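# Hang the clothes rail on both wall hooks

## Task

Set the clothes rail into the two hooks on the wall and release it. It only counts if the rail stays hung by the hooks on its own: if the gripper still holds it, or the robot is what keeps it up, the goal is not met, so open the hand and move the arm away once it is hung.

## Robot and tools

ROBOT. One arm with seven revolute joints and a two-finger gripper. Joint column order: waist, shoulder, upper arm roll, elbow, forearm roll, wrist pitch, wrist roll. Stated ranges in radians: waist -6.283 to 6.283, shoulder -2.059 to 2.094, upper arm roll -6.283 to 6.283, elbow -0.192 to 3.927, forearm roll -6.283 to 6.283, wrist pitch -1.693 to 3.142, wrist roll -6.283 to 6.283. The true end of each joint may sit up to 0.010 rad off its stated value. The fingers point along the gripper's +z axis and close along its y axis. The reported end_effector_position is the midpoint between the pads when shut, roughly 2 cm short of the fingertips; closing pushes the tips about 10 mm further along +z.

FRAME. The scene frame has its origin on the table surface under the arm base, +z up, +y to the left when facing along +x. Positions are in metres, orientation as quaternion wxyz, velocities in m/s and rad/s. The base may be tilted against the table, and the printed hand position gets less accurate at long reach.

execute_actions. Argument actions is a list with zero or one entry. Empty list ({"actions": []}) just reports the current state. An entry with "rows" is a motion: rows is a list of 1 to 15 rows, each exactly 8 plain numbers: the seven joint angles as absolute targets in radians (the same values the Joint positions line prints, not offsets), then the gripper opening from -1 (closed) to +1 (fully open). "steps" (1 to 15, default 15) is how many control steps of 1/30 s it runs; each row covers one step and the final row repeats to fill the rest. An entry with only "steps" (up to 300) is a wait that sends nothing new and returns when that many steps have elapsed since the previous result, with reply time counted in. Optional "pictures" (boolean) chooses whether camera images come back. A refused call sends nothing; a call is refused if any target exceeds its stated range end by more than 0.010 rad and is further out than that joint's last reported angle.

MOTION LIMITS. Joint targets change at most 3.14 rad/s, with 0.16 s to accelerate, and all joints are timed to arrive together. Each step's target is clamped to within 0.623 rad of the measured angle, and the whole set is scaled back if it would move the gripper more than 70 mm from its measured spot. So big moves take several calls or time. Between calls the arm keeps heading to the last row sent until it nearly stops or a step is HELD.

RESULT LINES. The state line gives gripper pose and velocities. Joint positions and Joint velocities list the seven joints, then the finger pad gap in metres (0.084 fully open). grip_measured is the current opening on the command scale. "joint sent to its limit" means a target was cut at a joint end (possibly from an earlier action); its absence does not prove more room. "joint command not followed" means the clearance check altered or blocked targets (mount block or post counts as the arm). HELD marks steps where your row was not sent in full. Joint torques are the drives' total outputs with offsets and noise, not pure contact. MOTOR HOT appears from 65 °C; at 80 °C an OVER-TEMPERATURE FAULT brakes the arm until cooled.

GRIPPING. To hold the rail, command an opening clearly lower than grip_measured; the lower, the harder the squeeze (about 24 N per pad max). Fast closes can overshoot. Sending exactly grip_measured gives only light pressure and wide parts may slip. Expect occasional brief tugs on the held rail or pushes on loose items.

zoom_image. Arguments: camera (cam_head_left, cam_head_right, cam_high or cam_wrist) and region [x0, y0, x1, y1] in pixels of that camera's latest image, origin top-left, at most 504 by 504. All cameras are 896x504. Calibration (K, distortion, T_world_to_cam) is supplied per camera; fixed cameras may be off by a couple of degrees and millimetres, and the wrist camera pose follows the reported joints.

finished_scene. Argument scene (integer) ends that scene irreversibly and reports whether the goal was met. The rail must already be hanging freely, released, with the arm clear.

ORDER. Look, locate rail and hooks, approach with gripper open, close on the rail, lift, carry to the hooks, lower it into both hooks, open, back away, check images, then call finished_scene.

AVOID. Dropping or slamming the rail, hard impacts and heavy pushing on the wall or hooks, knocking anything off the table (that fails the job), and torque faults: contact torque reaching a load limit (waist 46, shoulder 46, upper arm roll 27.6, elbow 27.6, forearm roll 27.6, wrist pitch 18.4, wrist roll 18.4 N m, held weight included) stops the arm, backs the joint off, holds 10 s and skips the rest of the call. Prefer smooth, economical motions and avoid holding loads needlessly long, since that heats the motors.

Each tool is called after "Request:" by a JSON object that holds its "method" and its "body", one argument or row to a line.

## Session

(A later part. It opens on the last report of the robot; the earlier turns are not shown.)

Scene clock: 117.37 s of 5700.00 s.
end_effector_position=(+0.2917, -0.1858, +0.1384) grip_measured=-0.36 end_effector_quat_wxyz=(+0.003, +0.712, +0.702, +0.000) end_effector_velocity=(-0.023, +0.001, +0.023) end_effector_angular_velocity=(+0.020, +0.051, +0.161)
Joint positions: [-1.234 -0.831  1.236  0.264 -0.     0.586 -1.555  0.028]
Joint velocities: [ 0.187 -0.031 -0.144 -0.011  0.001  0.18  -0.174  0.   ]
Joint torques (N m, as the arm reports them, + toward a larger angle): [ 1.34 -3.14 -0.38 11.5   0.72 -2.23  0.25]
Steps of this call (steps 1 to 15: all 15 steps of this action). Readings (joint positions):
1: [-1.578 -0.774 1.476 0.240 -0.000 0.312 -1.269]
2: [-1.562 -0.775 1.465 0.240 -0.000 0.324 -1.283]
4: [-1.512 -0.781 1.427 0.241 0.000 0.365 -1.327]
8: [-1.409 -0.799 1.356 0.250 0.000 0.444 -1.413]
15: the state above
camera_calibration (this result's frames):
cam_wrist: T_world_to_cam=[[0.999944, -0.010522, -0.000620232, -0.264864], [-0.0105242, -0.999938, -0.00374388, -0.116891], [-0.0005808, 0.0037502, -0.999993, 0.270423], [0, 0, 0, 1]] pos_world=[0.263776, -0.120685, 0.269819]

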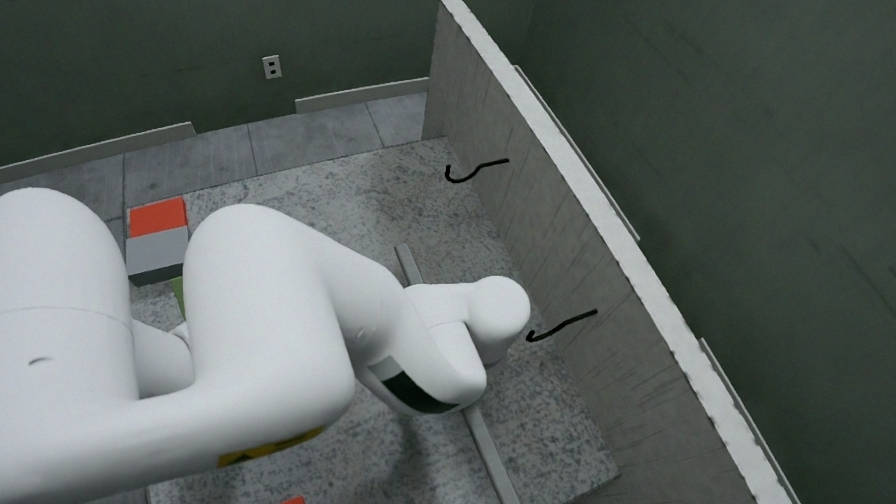

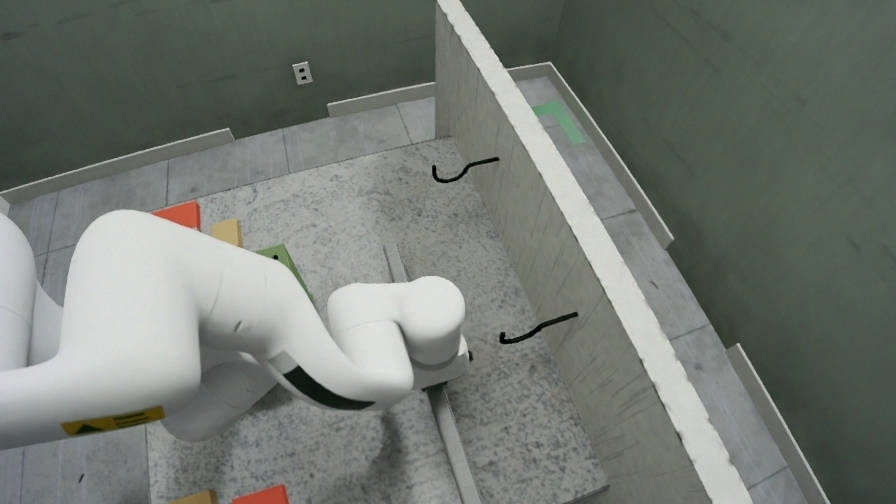

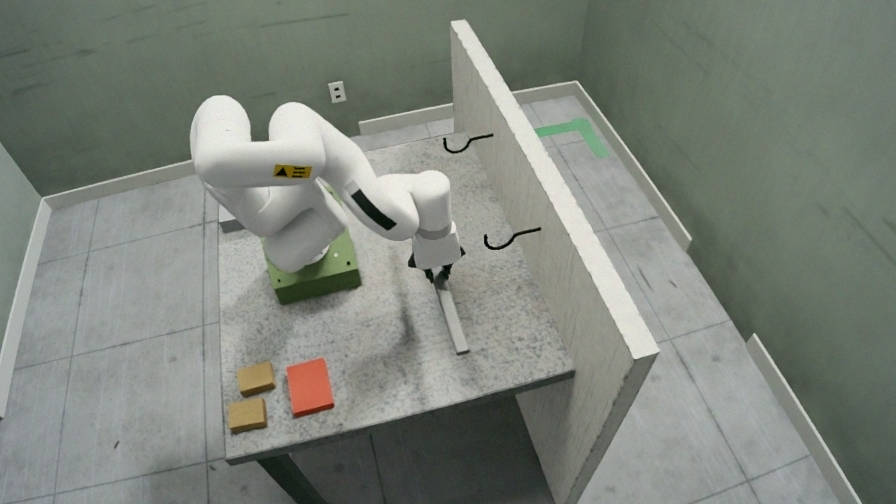

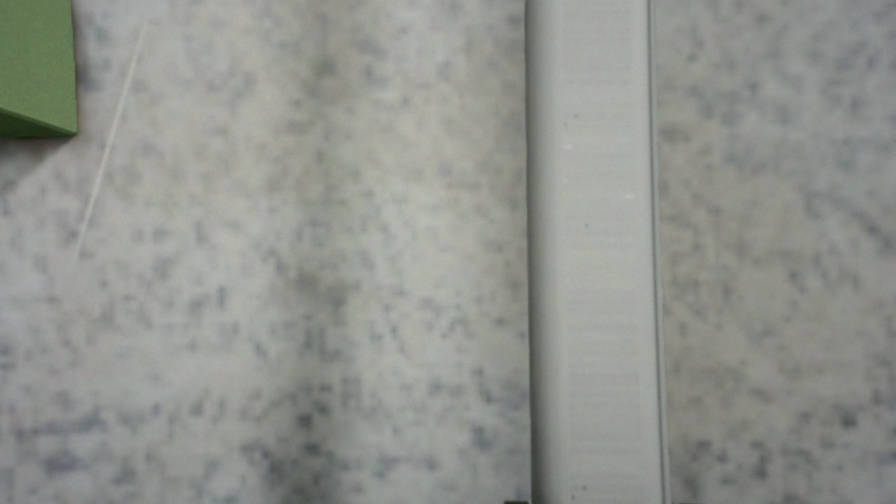

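Request:
{"method": "execute_actions", "body": {
  "actions": [
    {"rows":[[-1.03,-0.9,1.11,0.33,0,0.83,-1.571,-1],[-1.03,-0.9,1.11,0.33,0,0.83,-1.571,-1],[-1.03,-0.9,1.11,0.33,0,0.83,-1.571,-1],[-1.03,-0.9,1.11,0.33,0,0.83,-1.571,-1],[-1.03,-0.9,1.11,0.33,0,0.83,-1.571,-1],[-1.03,-0.9,1.11,0.33,0,0.83,-1.571,-1],[-1.03,-0.9,1.11,0.33,0,0.83,-1.571,-1],[-0.855,-0.976,0.997,0.409,0,1.065,-1.571,-1]]}
  ],
  "pictures": false
}}

Request:
{"method": "execute_actions", "body": {
  "actions": [
    {"rows":[[-0.839,-0.985,0.988,0.659,0,1.33,-1.571,-1]]}
  ],
  "pictures": false
}}

Request:
{"method": "execute_actions", "body": {
  "actions": [
    {"rows":[[-1.12,-0.86,1.32,0.84,0,1.265,-1.42,-1]]}
  ],
  "pictures": false
}}

Request:
{"method": "execute_actions", "body": {
  "actions": [
    {"rows":[[-1.411,-0.733,1.654,1.012,0,1.2,-1.269,-1]]}
  ],
  "pictures": false
}}

Request:
{"method": "execute_actions", "body": {
  "actions": [
    {"steps":15}
  ]
}}

Scene clock: 135.53 s of 5700.00 s.
end_effector_position=(+0.2862, -0.1855, +0.2397) grip_measured=-1.00 end_effector_quat_wxyz=(+0.005, +0.706, +0.708, +0.001) end_effector_velocity=(-0.017, +0.005, +0.188) end_effector_angular_velocity=(+0.032, -0.098, +0.005)
Joint positions: [-0.895 -0.959  1.024  0.395  0.     1.006 -1.571  0.   ]
Joint velocities: [ 0.498 -0.218 -0.303  0.258  0.001  0.622 -0.003  0.   ]
Joint torques (N m, as the arm reports them, + toward a larger angle): [-3.37  1.19  0.13  9.21  0.19 -1.76  0.37]
Steps of this call (steps 1 to 30: the robot went on to your last target; steps 31 to 100: nothing new was sent; then 14.33 s passed at rest; steps 101 to 115: all 15 steps of this action). Readings (joint positions):
101: [-1.216 -0.834 1.222 0.264 0.000 0.603 -1.571]
102: [-1.213 -0.835 1.220 0.265 0.000 0.608 -1.571]
104: [-1.181 -0.846 1.199 0.274 -0.000 0.650 -1.571]
108: [-1.068 -0.887 1.135 0.320 0.000 0.779 -1.571]
115: the state above

Scene clock: 136.03 s of 5700.00 s.
end_effector_position=(+0.2895, -0.1854, +0.3383) grip_measured=-1.00 end_effector_quat_wxyz=(+0.001, +0.707, +0.707, -0.000) end_effector_velocity=(-0.005, -0.001, +0.017) end_effector_angular_velocity=(+0.003, +0.017, -0.002)
Joint positions: [-0.84  -0.984  0.989  0.651 -0.     1.323 -1.571  0.   ]
Joint velocities: [ 0.005 -0.001 -0.006  0.051 -0.     0.072  0.     0.   ]
Joint torques (N m, as the arm reports them, + toward a larger angle): [ 1.39 -2.12 -0.35 14.4   0.29 -2.28  0.06]
Steps of this call (steps 1 to 15: all 15 steps of this action). Readings (joint positions):
1: [-0.882 -0.965 1.016 0.401 0.000 1.024 -1.571]
2: [-0.874 -0.968 1.010 0.407 0.000 1.041 -1.571]
4: [-0.865 -0.972 1.004 0.443 -0.000 1.097 -1.571]
8: [-0.849 -0.980 0.994 0.589 0.000 1.246 -1.571]
15: the state above

Scene clock: 136.53 s of 5700.00 s.
end_effector_position=(+0.3511, -0.1347, +0.3400) grip_measured=-1.00 end_effector_quat_wxyz=(+0.022, +0.708, +0.706, -0.024) end_effector_velocity=(+0.016, +0.017, +0.002) end_effector_angular_velocity=(-0.003, -0.010, +0.002)
Joint positions: [-1.113 -0.863  1.311  0.835 -0.     1.267 -1.424  0.   ]
Joint velocities: [-0.065  0.028  0.081  0.049 -0.001 -0.015  0.04   0.   ]
Joint torques (N m, as the arm reports them, + toward a larger angle): [ 4.1  -2.17 -2.16 14.14  0.36 -1.85  0.5 ]
Steps of this call (steps 1 to 15: all 15 steps of this action). Readings (joint positions):
1: [-0.840 -0.984 0.989 0.653 -0.000 1.325 -1.571]
2: [-0.843 -0.983 0.992 0.656 -0.000 1.326 -1.569]
4: [-0.877 -0.969 1.031 0.680 -0.000 1.320 -1.550]
8: [-1.034 -0.898 1.218 0.783 0.000 1.284 -1.468]
15: the state above

Scene clock: 137.03 s of 5700.00 s.
end_effector_position=(+0.4033, -0.0620, +0.3314) grip_measured=-1.00 end_effector_quat_wxyz=(+0.001, +0.706, +0.708, -0.001) end_effector_velocity=(+0.011, +0.022, +0.001) end_effector_angular_velocity=(+0.030, -0.007, -0.003)
Joint positions: [-1.403 -0.736  1.644  1.007 -0.     1.202 -1.273  0.   ]
Joint velocities: [-0.071  0.031  0.088  0.044 -0.001 -0.016  0.044  0.   ]
Joint torques (N m, as the arm reports them, + toward a larger angle): [ 6.24  0.42 -1.1  13.76  0.47 -2.1   0.42]
Steps of this call (steps 1 to 15: all 15 steps of this action). Readings (joint positions):
1: [-1.115 -0.862 1.313 0.836 -0.000 1.266 -1.423]
2: [-1.119 -0.860 1.319 0.839 -0.000 1.265 -1.420]
4: [-1.156 -0.844 1.361 0.862 -0.000 1.257 -1.400]
8: [-1.317 -0.774 1.546 0.956 0.000 1.221 -1.319]
15: the state above

Scene clock: 137.53 s of 5700.00 s.
end_effector_position=(+0.4046, -0.0597, +0.3315) grip_measured=-1.00 end_effector_quat_wxyz=(+0.000, +0.706, +0.708, +0.001) end_effector_velocity=(+0.001, +0.001, +0.001) end_effector_angular_velocity=(+0.001, -0.002, -0.001)
Joint positions: [-1.411 -0.733  1.654  1.012 -0.     1.2   -1.269  0.   ]
Joint velocities: [-0.001  0.     0.001  0.002  0.    -0.001  0.002  0.   ]
Joint torques (N m, as the arm reports them, + toward a larger angle): [ 6.36  1.11 -0.71 14.62  0.5  -1.92  0.75]
Steps of this call (steps 1 to 15: the robot went on to your last target). Readings (joint positions):
1: [-1.405 -0.735 1.647 1.009 -0.000 1.201 -1.272]
2: [-1.407 -0.735 1.649 1.009 -0.000 1.201 -1.271]
4: [-1.408 -0.734 1.651 1.011 -0.000 1.201 -1.270]
8: [-1.410 -0.733 1.653 1.012 -0.000 1.200 -1.269]
15: the state above
The arm was judged still, so your last target was given up. Only a new action makes it travel on or press farther. Fingers that are still opening or closing keep moving.
camera_calibration (this result's frames):
cam_wrist: T_world_to_cam=[[0.999969, 0.00671838, -0.00402236, -0.374174], [0.00668561, -0.999945, -0.0081062, 0.00560361], [-0.0040766, 0.00807906, -0.999959, 0.46469], [0, 0, 0, 1]] pos_world=[0.376019, 0.00436289, 0.463211]

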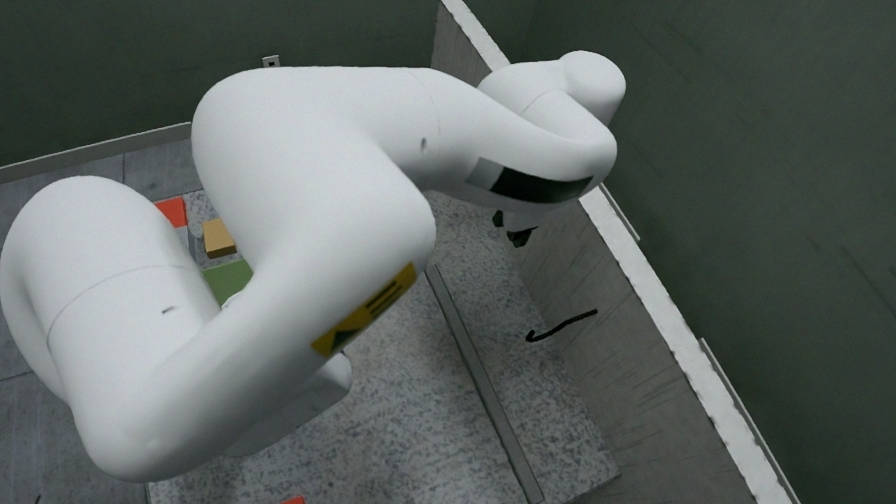

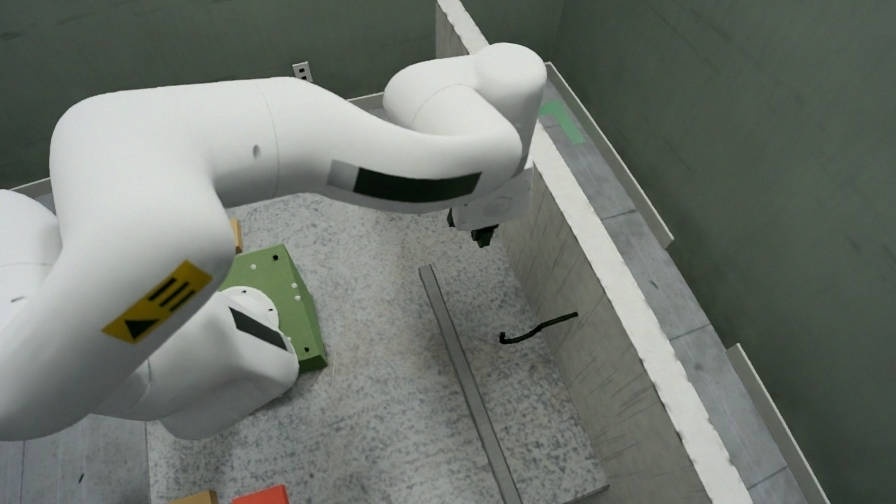

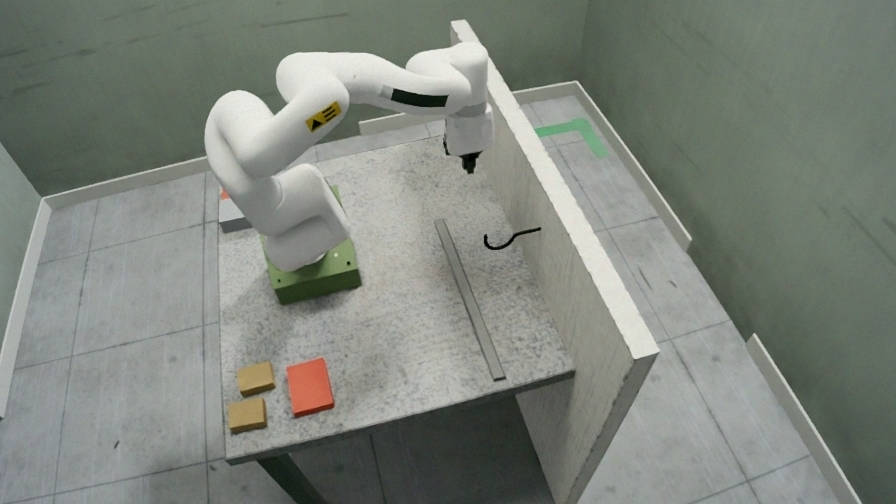

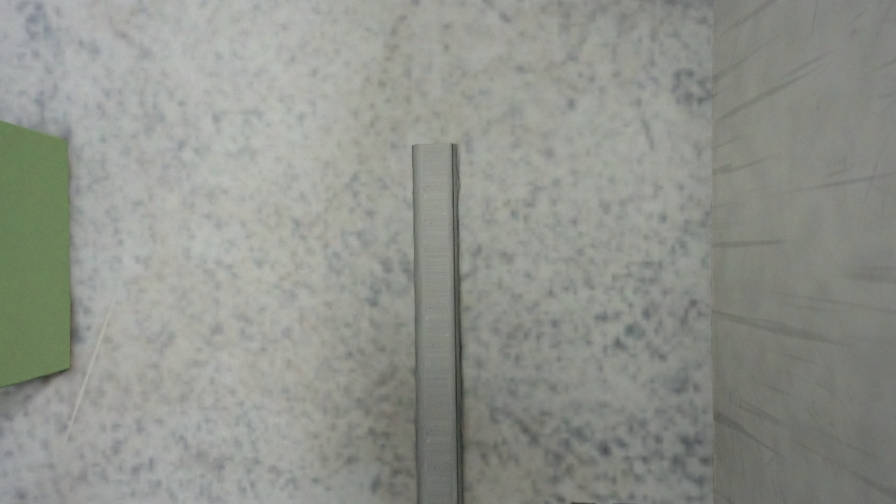

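Request:
{"method": "execute_actions", "body": {
  "actions": [
    {"rows":[[-1.173,-0.845,1.194,0.843,0,1.217,-1.571,1]]}
  ],
  "pictures": false
}}

Request:
{"method": "execute_actions", "body": {
  "actions": [
    {"steps":20}
  ]
}}

Request:
{"method": "zoom_image", "body": {
  "camera": "cam_high",
  "region": [420,200,580,400]
}}

Scene clock: 155.43 s of 5700.00 s.
end_effector_position=(+0.3725, -0.1797, +0.3311) grip_measured=+1.00 end_effector_quat_wxyz=(+0.001, +0.707, +0.707, -0.002) end_effector_velocity=(-0.028, -0.046, +0.004) end_effector_angular_velocity=(+0.026, -0.017, +0.046)
Joint positions: [-1.186 -0.839  1.217  0.852 -0.     1.216 -1.554  0.084]
Joint velocities: [ 0.137 -0.064 -0.218 -0.091  0.004  0.009 -0.174  0.   ]
Joint torques (N m, as the arm reports them, + toward a larger angle): [ 4.73 -2.2   1.21 14.7   0.87 -1.63  0.29]
Steps of this call (steps 1 to 90: nothing new was sent; then 14.40 s passed at rest; steps 91 to 105: all 15 steps of this action). Readings (joint positions):
91: [-1.411 -0.733 1.654 1.012 0.000 1.200 -1.269]
92: [-1.409 -0.734 1.650 1.011 0.000 1.200 -1.272]
94: [-1.387 -0.744 1.612 0.996 0.000 1.201 -1.300]
98: [-1.297 -0.787 1.431 0.930 -0.000 1.208 -1.415]
105: the state above

Scene clock: 156.10 s of 5700.00 s.
end_effector_position=(+0.3697, -0.1849, +0.3313) grip_measured=+1.00 end_effector_quat_wxyz=(+0.001, +0.706, +0.708, +0.000) end_effector_velocity=(-0.001, -0.000, -0.001) end_effector_angular_velocity=(+0.000, +0.001, +0.000)
Joint positions: [-1.173 -0.845  1.194  0.843  0.     1.217 -1.571  0.084]
Joint velocities: [ 0.001 -0.    -0.002 -0.002 -0.    -0.    -0.001 -0.   ]
Joint torques (N m, as the arm reports them, + toward a larger angle): [ 4.37 -2.85 -0.65 14.45  0.84 -1.98  0.27]
Steps of this call (steps 1 to 20: the robot went on to your last target). Readings (joint positions):
1: [-1.182 -0.841 1.211 0.849 -0.000 1.216 -1.559]
2: [-1.179 -0.842 1.207 0.848 0.000 1.217 -1.563]
4: [-1.176 -0.843 1.202 0.846 0.000 1.217 -1.567]
8: [-1.174 -0.844 1.197 0.844 0.000 1.217 -1.570]
20: the state above
camera_calibration (this result's frames):
cam_wrist: T_world_to_cam=[[0.999971, 0.006151, -0.00446817, -0.338453], [0.00612277, -0.999961, -0.00630507, -0.11976], [-0.00450678, 0.00627753, -0.99997, 0.465239], [0, 0, 0, 1]] pos_world=[0.341273, -0.120594, 0.462958]

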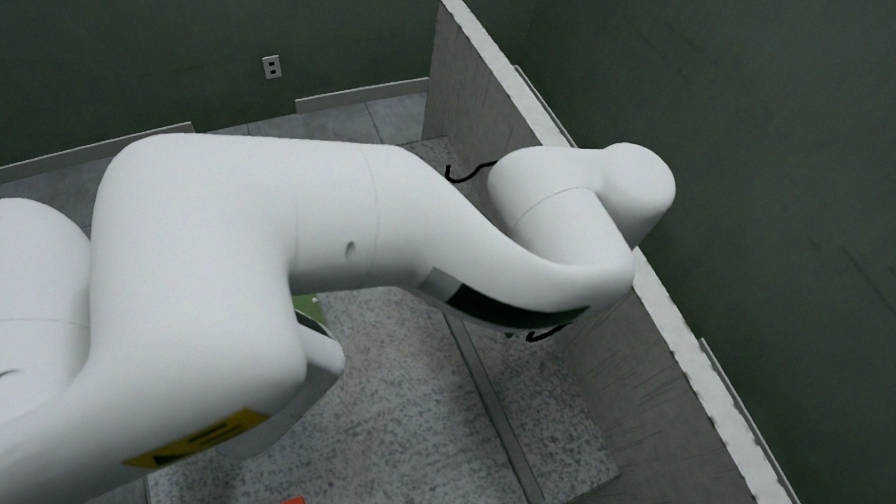

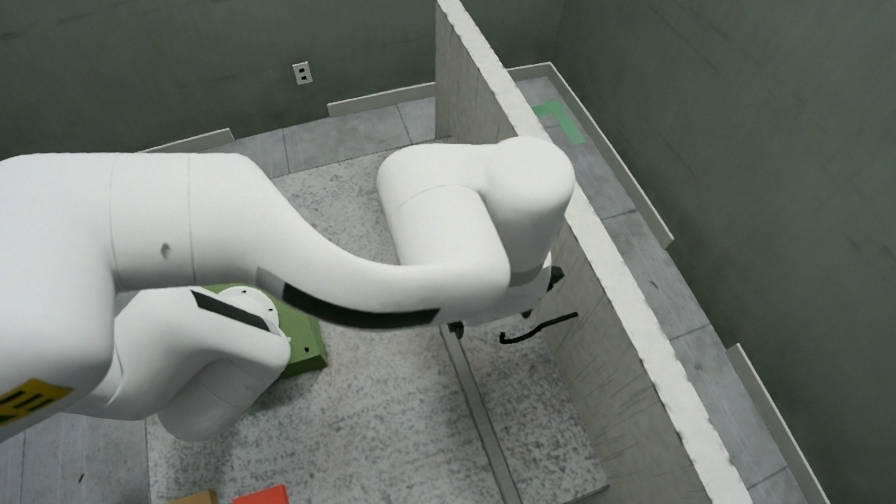

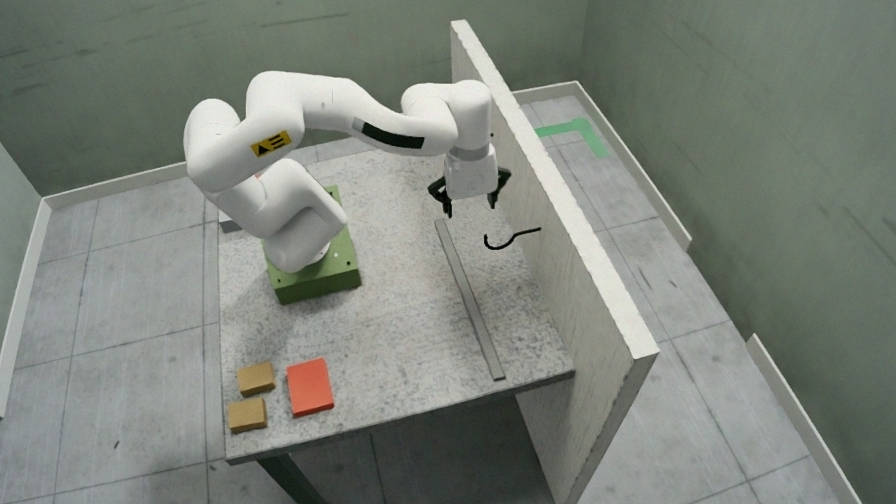

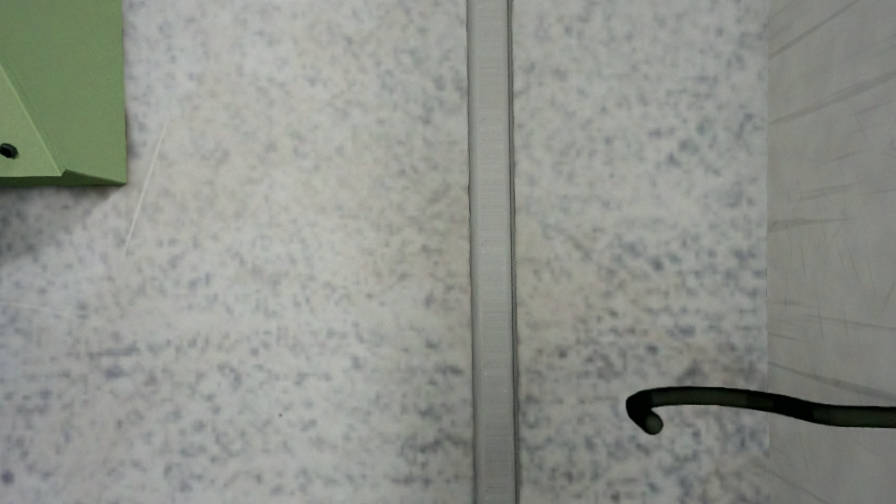

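Region (420, 200, 580, 400) of cam_high's 896x504 image, scaled by 2.520, with more detail than that image has; it fills the left 403 columns of this view, and the rest is white.

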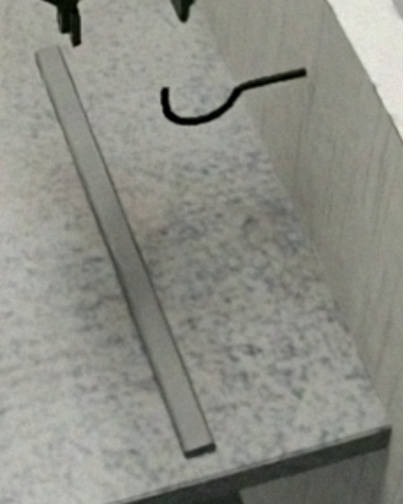

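Request:
{"method": "execute_actions", "body": {
  "actions": [
    {"rows":[[-1.318,-0.772,1.424,0.618,0,0.872,-1.445,0.5]]}
  ],
  "pictures": false
}}

Request:
{"method": "execute_actions", "body": {
  "actions": [
    {"rows":[[-1.674,-0.767,1.681,0.518,0,0.525,-1.445,0.5]]}
  ],
  "pictures": false
}}

Request:
{"method": "execute_actions", "body": {
  "actions": [
    {"rows":[[-1.908,-0.798,1.846,0.512,0,0.351,-1.445,0.5]]}
  ]
}}

Request:
{"method": "execute_actions", "body": {
  "actions": [
    {"rows":[[-2.04,-0.83,1.935,0.522,0,0.262,-1.445,0.5],[-2.04,-0.83,1.935,0.522,0,0.262,-1.445,0.5],[-2.04,-0.83,1.935,0.522,0,0.262,-1.445,0.5],[-2.04,-0.83,1.935,0.522,0,0.262,-1.445,0.5],[-2.04,-0.83,1.935,0.522,0,0.262,-1.445,0.5],[-2.1,-0.85,1.975,0.529,0,0.22,-1.445,0.5],[-2.1,-0.85,1.975,0.529,0,0.22,-1.445,0.5],[-2.1,-0.85,1.975,0.529,0,0.22,-1.445,0.5],[-2.158,-0.869,2.014,0.537,0,0.179,-1.445,0.5]]}
  ],
  "pictures": false
}}

Request:
{"method": "execute_actions", "body": {
  "actions": [
    {"steps":15}
  ]
}}

Request:
{"method": "zoom_image", "body": {
  "camera": "cam_high",
  "region": [400,200,560,330]
}}

Scene clock: 180.27 s of 5700.00 s.
end_effector_position=(+0.3663, -0.1372, +0.2246) grip_measured=+0.49 end_effector_quat_wxyz=(-0.000, +0.703, +0.711, -0.000) end_effector_velocity=(+0.011, +0.021, -0.021) end_effector_angular_velocity=(+0.014, -0.063, +0.002)
Joint positions: [-1.313 -0.775  1.415  0.626  0.     0.886 -1.45   0.065]
Joint velocities: [-0.045  0.024  0.082 -0.05  -0.    -0.149  0.051  0.   ]
Joint torques (N m, as the arm reports them, + toward a larger angle): [ 5.26 -1.65 -0.87 14.59  0.65 -1.41  0.18]
Steps of this call (steps 1 to 15: the robot went on to your last target; steps 16 to 90: nothing new was sent; then 20.67 s passed at rest; steps 91 to 105: all 15 steps of this action). Readings (joint positions):
91: [-1.173 -0.845 1.194 0.843 -0.000 1.217 -1.571]
92: [-1.174 -0.844 1.196 0.841 -0.000 1.212 -1.569]
94: [-1.190 -0.837 1.222 0.819 -0.000 1.170 -1.554]
98: [-1.255 -0.804 1.324 0.714 0.000 1.023 -1.500]
105: the state above

Scene clock: 180.77 s of 5700.00 s.
end_effector_position=(+0.3662, -0.1354, +0.1241) grip_measured=+0.49 end_effector_quat_wxyz=(+0.000, +0.703, +0.711, +0.000) end_effector_velocity=(+0.012, +0.010, -0.017) end_effector_angular_velocity=(+0.016, -0.050, +0.017)
Joint positions: [-1.663 -0.767  1.672  0.522 -0.     0.536 -1.445  0.065]
Joint velocities: [-0.095  0.002  0.087 -0.008  0.    -0.126  0.001  0.   ]
Joint torques (N m, as the arm reports them, + toward a larger angle): [ 6.75  1.45 -0.76 10.94  0.47 -1.5   0.45]
Steps of this call (steps 1 to 15: all 15 steps of this action). Readings (joint positions):
1: [-1.314 -0.774 1.418 0.625 0.000 0.881 -1.449]
2: [-1.319 -0.773 1.422 0.623 0.000 0.874 -1.448]
4: [-1.358 -0.773 1.454 0.613 0.000 0.830 -1.447]
8: [-1.537 -0.770 1.580 0.557 -0.000 0.661 -1.446]
15: the state above

Scene clock: 181.27 s of 5700.00 s.
end_effector_position=(+0.3664, -0.1351, +0.0724) grip_measured=+0.49 end_effector_quat_wxyz=(-0.000, +0.703, +0.711, +0.001) end_effector_velocity=(-0.000, +0.001, -0.009) end_effector_angular_velocity=(+0.004, -0.003, +0.001)
Joint positions: [-1.903 -0.797  1.843  0.513 -0.     0.354 -1.445  0.065]
Joint velocities: [-0.041 -0.005  0.031 -0.002  0.    -0.036  0.    -0.   ]
Joint torques (N m, as the arm reports them, + toward a larger angle): [ 7.58  3.99 -1.06  8.97  0.61 -1.98  0.14]
Steps of this call (steps 1 to 15: all 15 steps of this action). Readings (joint positions):
1: [-1.666 -0.767 1.675 0.521 0.000 0.533 -1.445]
2: [-1.671 -0.767 1.680 0.521 0.000 0.527 -1.445]
4: [-1.713 -0.773 1.711 0.521 0.000 0.493 -1.445]
8: [-1.857 -0.792 1.808 0.511 -0.000 0.392 -1.445]
15: the state above
camera_calibration (this result's frames):
cam_wrist: T_world_to_cam=[[0.999873, 0.015528, -0.00368842, -0.335314], [0.0154944, -0.99984, -0.00897053, -0.0747935], [-0.00382713, 0.00891224, -0.999953, 0.20614], [0, 0, 0, 1]] pos_world=[0.337219, -0.0714119, 0.204222]

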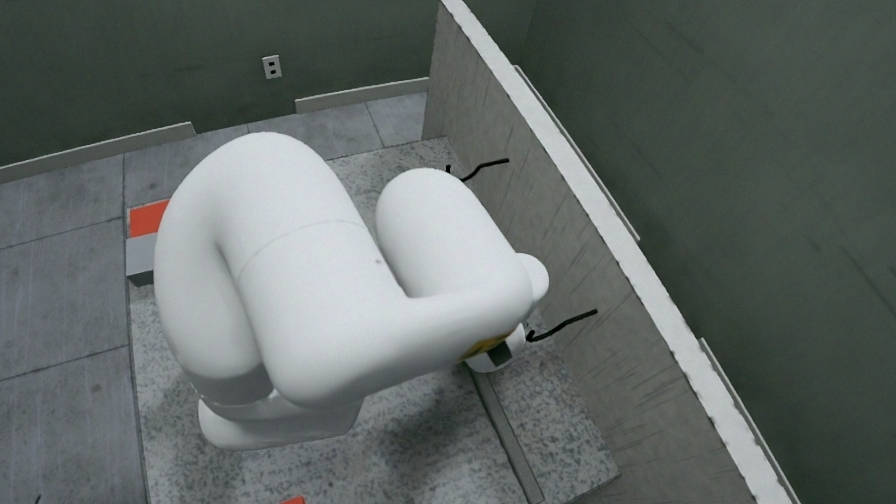

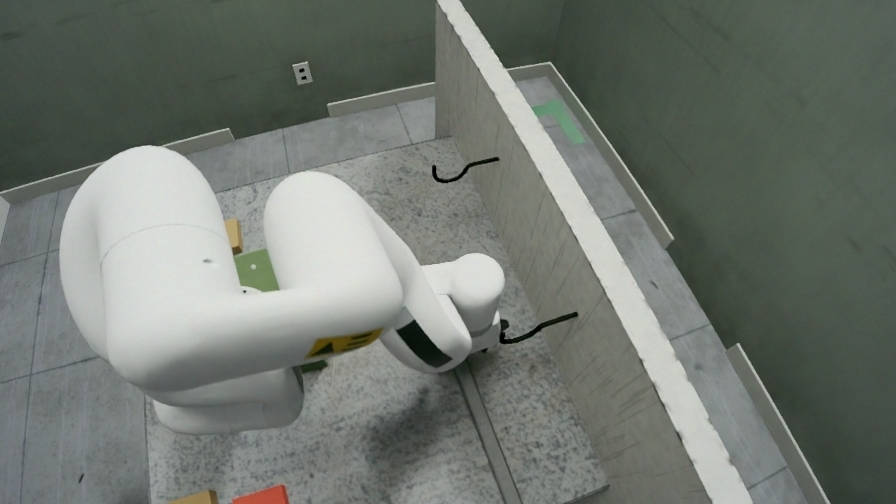

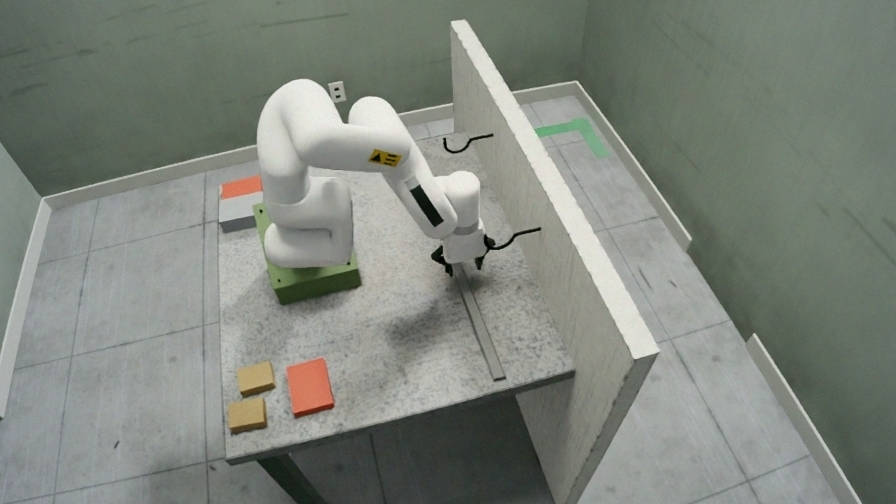

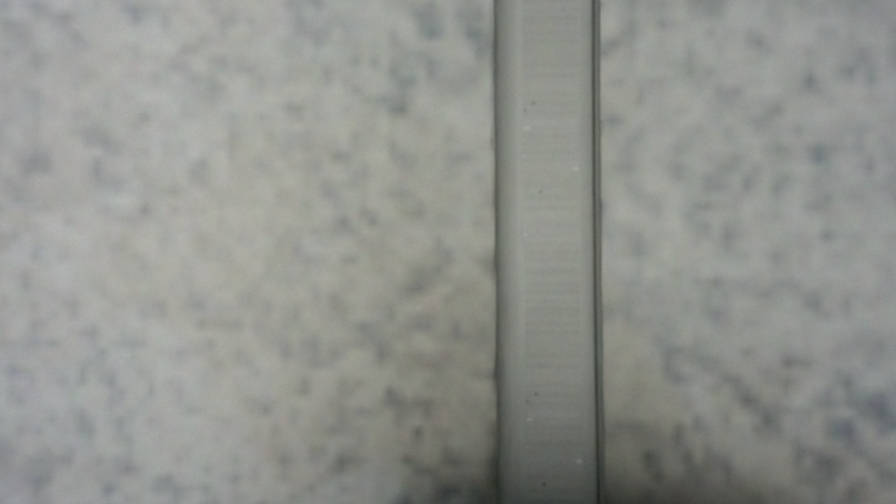

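Scene clock: 181.77 s of 5700.00 s.
end_effector_position=(+0.3648, -0.1365, +0.0203) grip_measured=+0.49 end_effector_quat_wxyz=(-0.001, +0.704, +0.710, -0.001) end_effector_velocity=(+0.006, +0.006, -0.028) end_effector_angular_velocity=(+0.012, -0.021, +0.007)
Joint positions: [-2.145 -0.865  2.004  0.534  0.     0.189 -1.445  0.065]
Joint velocities: [-0.139 -0.042  0.1    0.025 -0.    -0.111  0.     0.   ]
Joint torques (N m, as the arm reports them, + toward a larger angle): [ 9.38  6.76 -0.9   8.07  0.83 -1.61  0.4 ]
Steps of this call (steps 1 to 15: all 15 steps of this action). Readings (joint positions):
1: [-1.904 -0.797 1.844 0.513 -0.000 0.353 -1.445]
2: [-1.909 -0.798 1.847 0.513 0.000 0.350 -1.445]
4: [-1.946 -0.807 1.873 0.517 -0.000 0.323 -1.445]
8: [-2.035 -0.830 1.931 0.521 0.000 0.266 -1.445]
15: the state above

Scene clock: 182.27 s of 5700.00 s.
end_effector_position=(+0.3655, -0.1357, +0.0178) grip_measured=+0.49 end_effector_quat_wxyz=(-0.000, +0.703, +0.711, +0.000) end_effector_velocity=(+0.000, -0.000, -0.000) end_effector_angular_velocity=(-0.000, -0.000, -0.002)
Joint positions: [-2.158 -0.869  2.014  0.537  0.     0.179 -1.445  0.065]
Joint velocities: [-0.003 -0.001  0.001  0.001  0.    -0.001  0.001 -0.   ]
Joint torques (N m, as the arm reports them, + toward a larger angle): [ 8.42  6.2  -1.04  7.75  0.31 -1.75  0.44]
Steps of this call (steps 1 to 15: the robot went on to your last target). Readings (joint positions):
1: [-2.149 -0.866 2.007 0.535 0.000 0.186 -1.445]
2: [-2.151 -0.867 2.009 0.536 -0.000 0.184 -1.445]
4: [-2.154 -0.868 2.012 0.537 -0.000 0.181 -1.445]
8: [-2.157 -0.868 2.013 0.537 -0.000 0.180 -1.445]
15: the state above
camera_calibration (this result's frames):
cam_wrist: T_world_to_cam=[[0.999875, 0.0148838, -0.00539756, -0.334662], [0.0148413, -0.999859, -0.00783456, -0.0756223], [-0.00551341, 0.00775347, -0.999955, 0.152025], [0, 0, 0, 1]] pos_world=[0.33658, -0.0718093, 0.149619]

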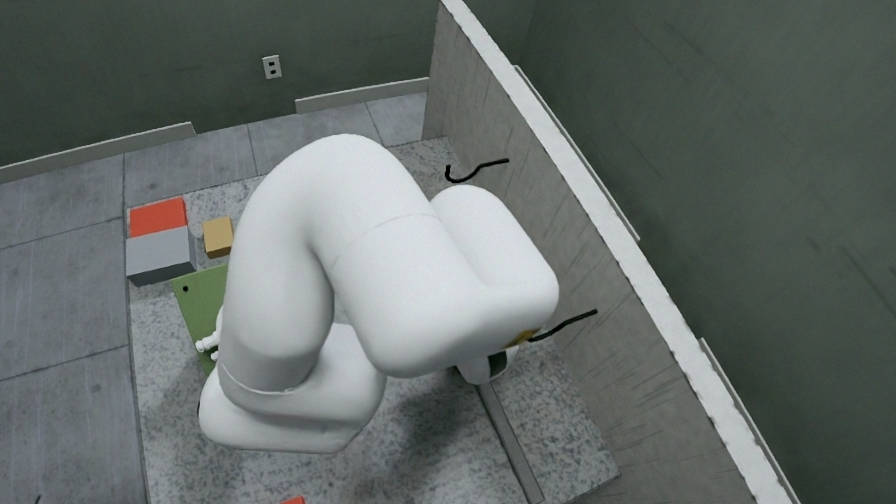

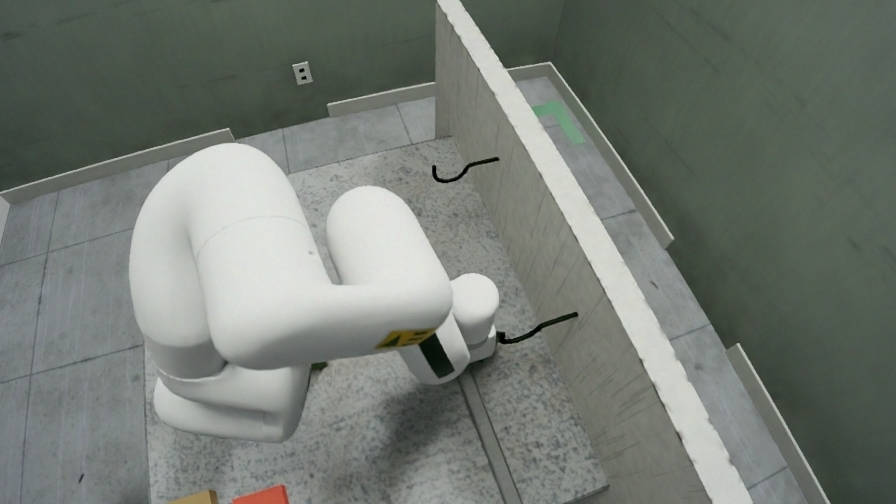

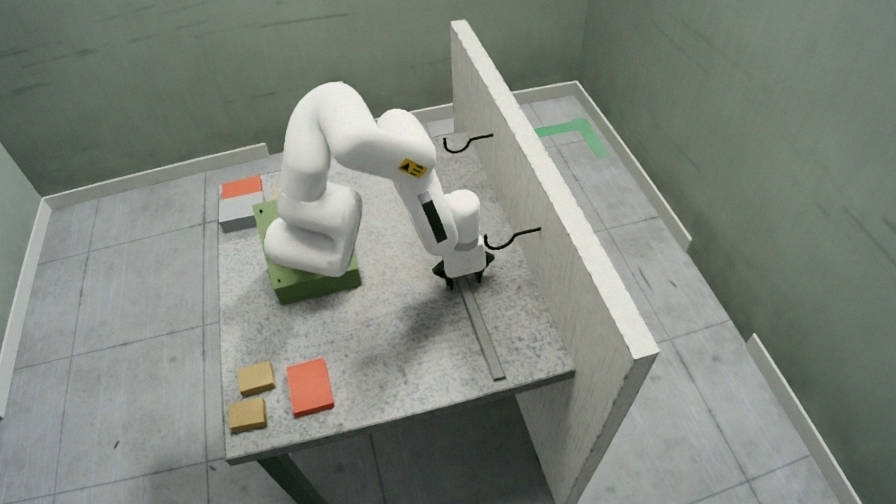

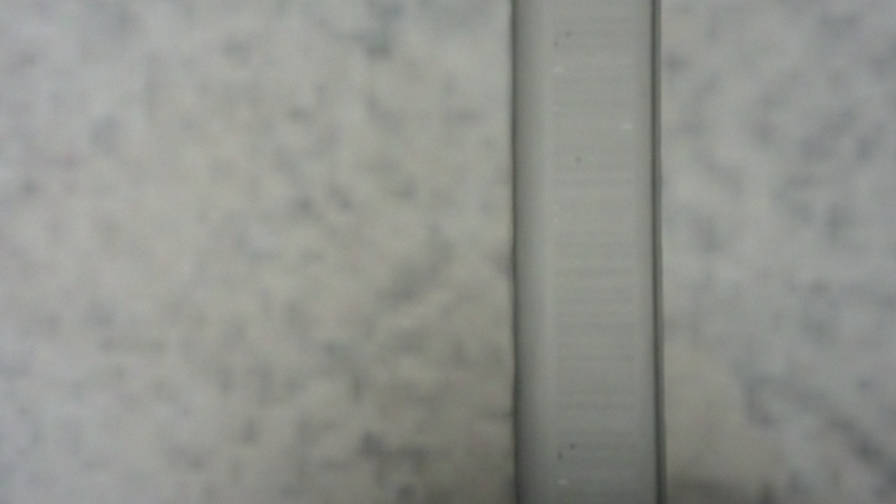

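Region (400, 200, 560, 330) of cam_high's 896x504 image, scaled by 3.150, with more detail than that image has; it fills the top 410 rows of this view, and the rest is white.

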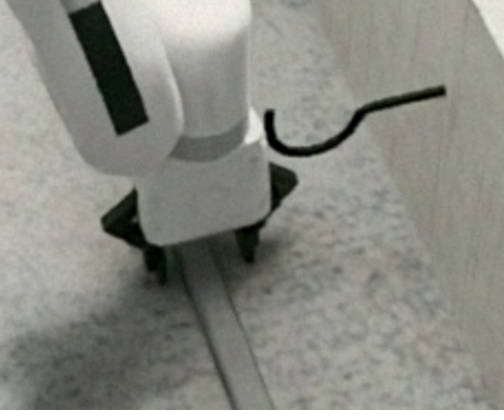

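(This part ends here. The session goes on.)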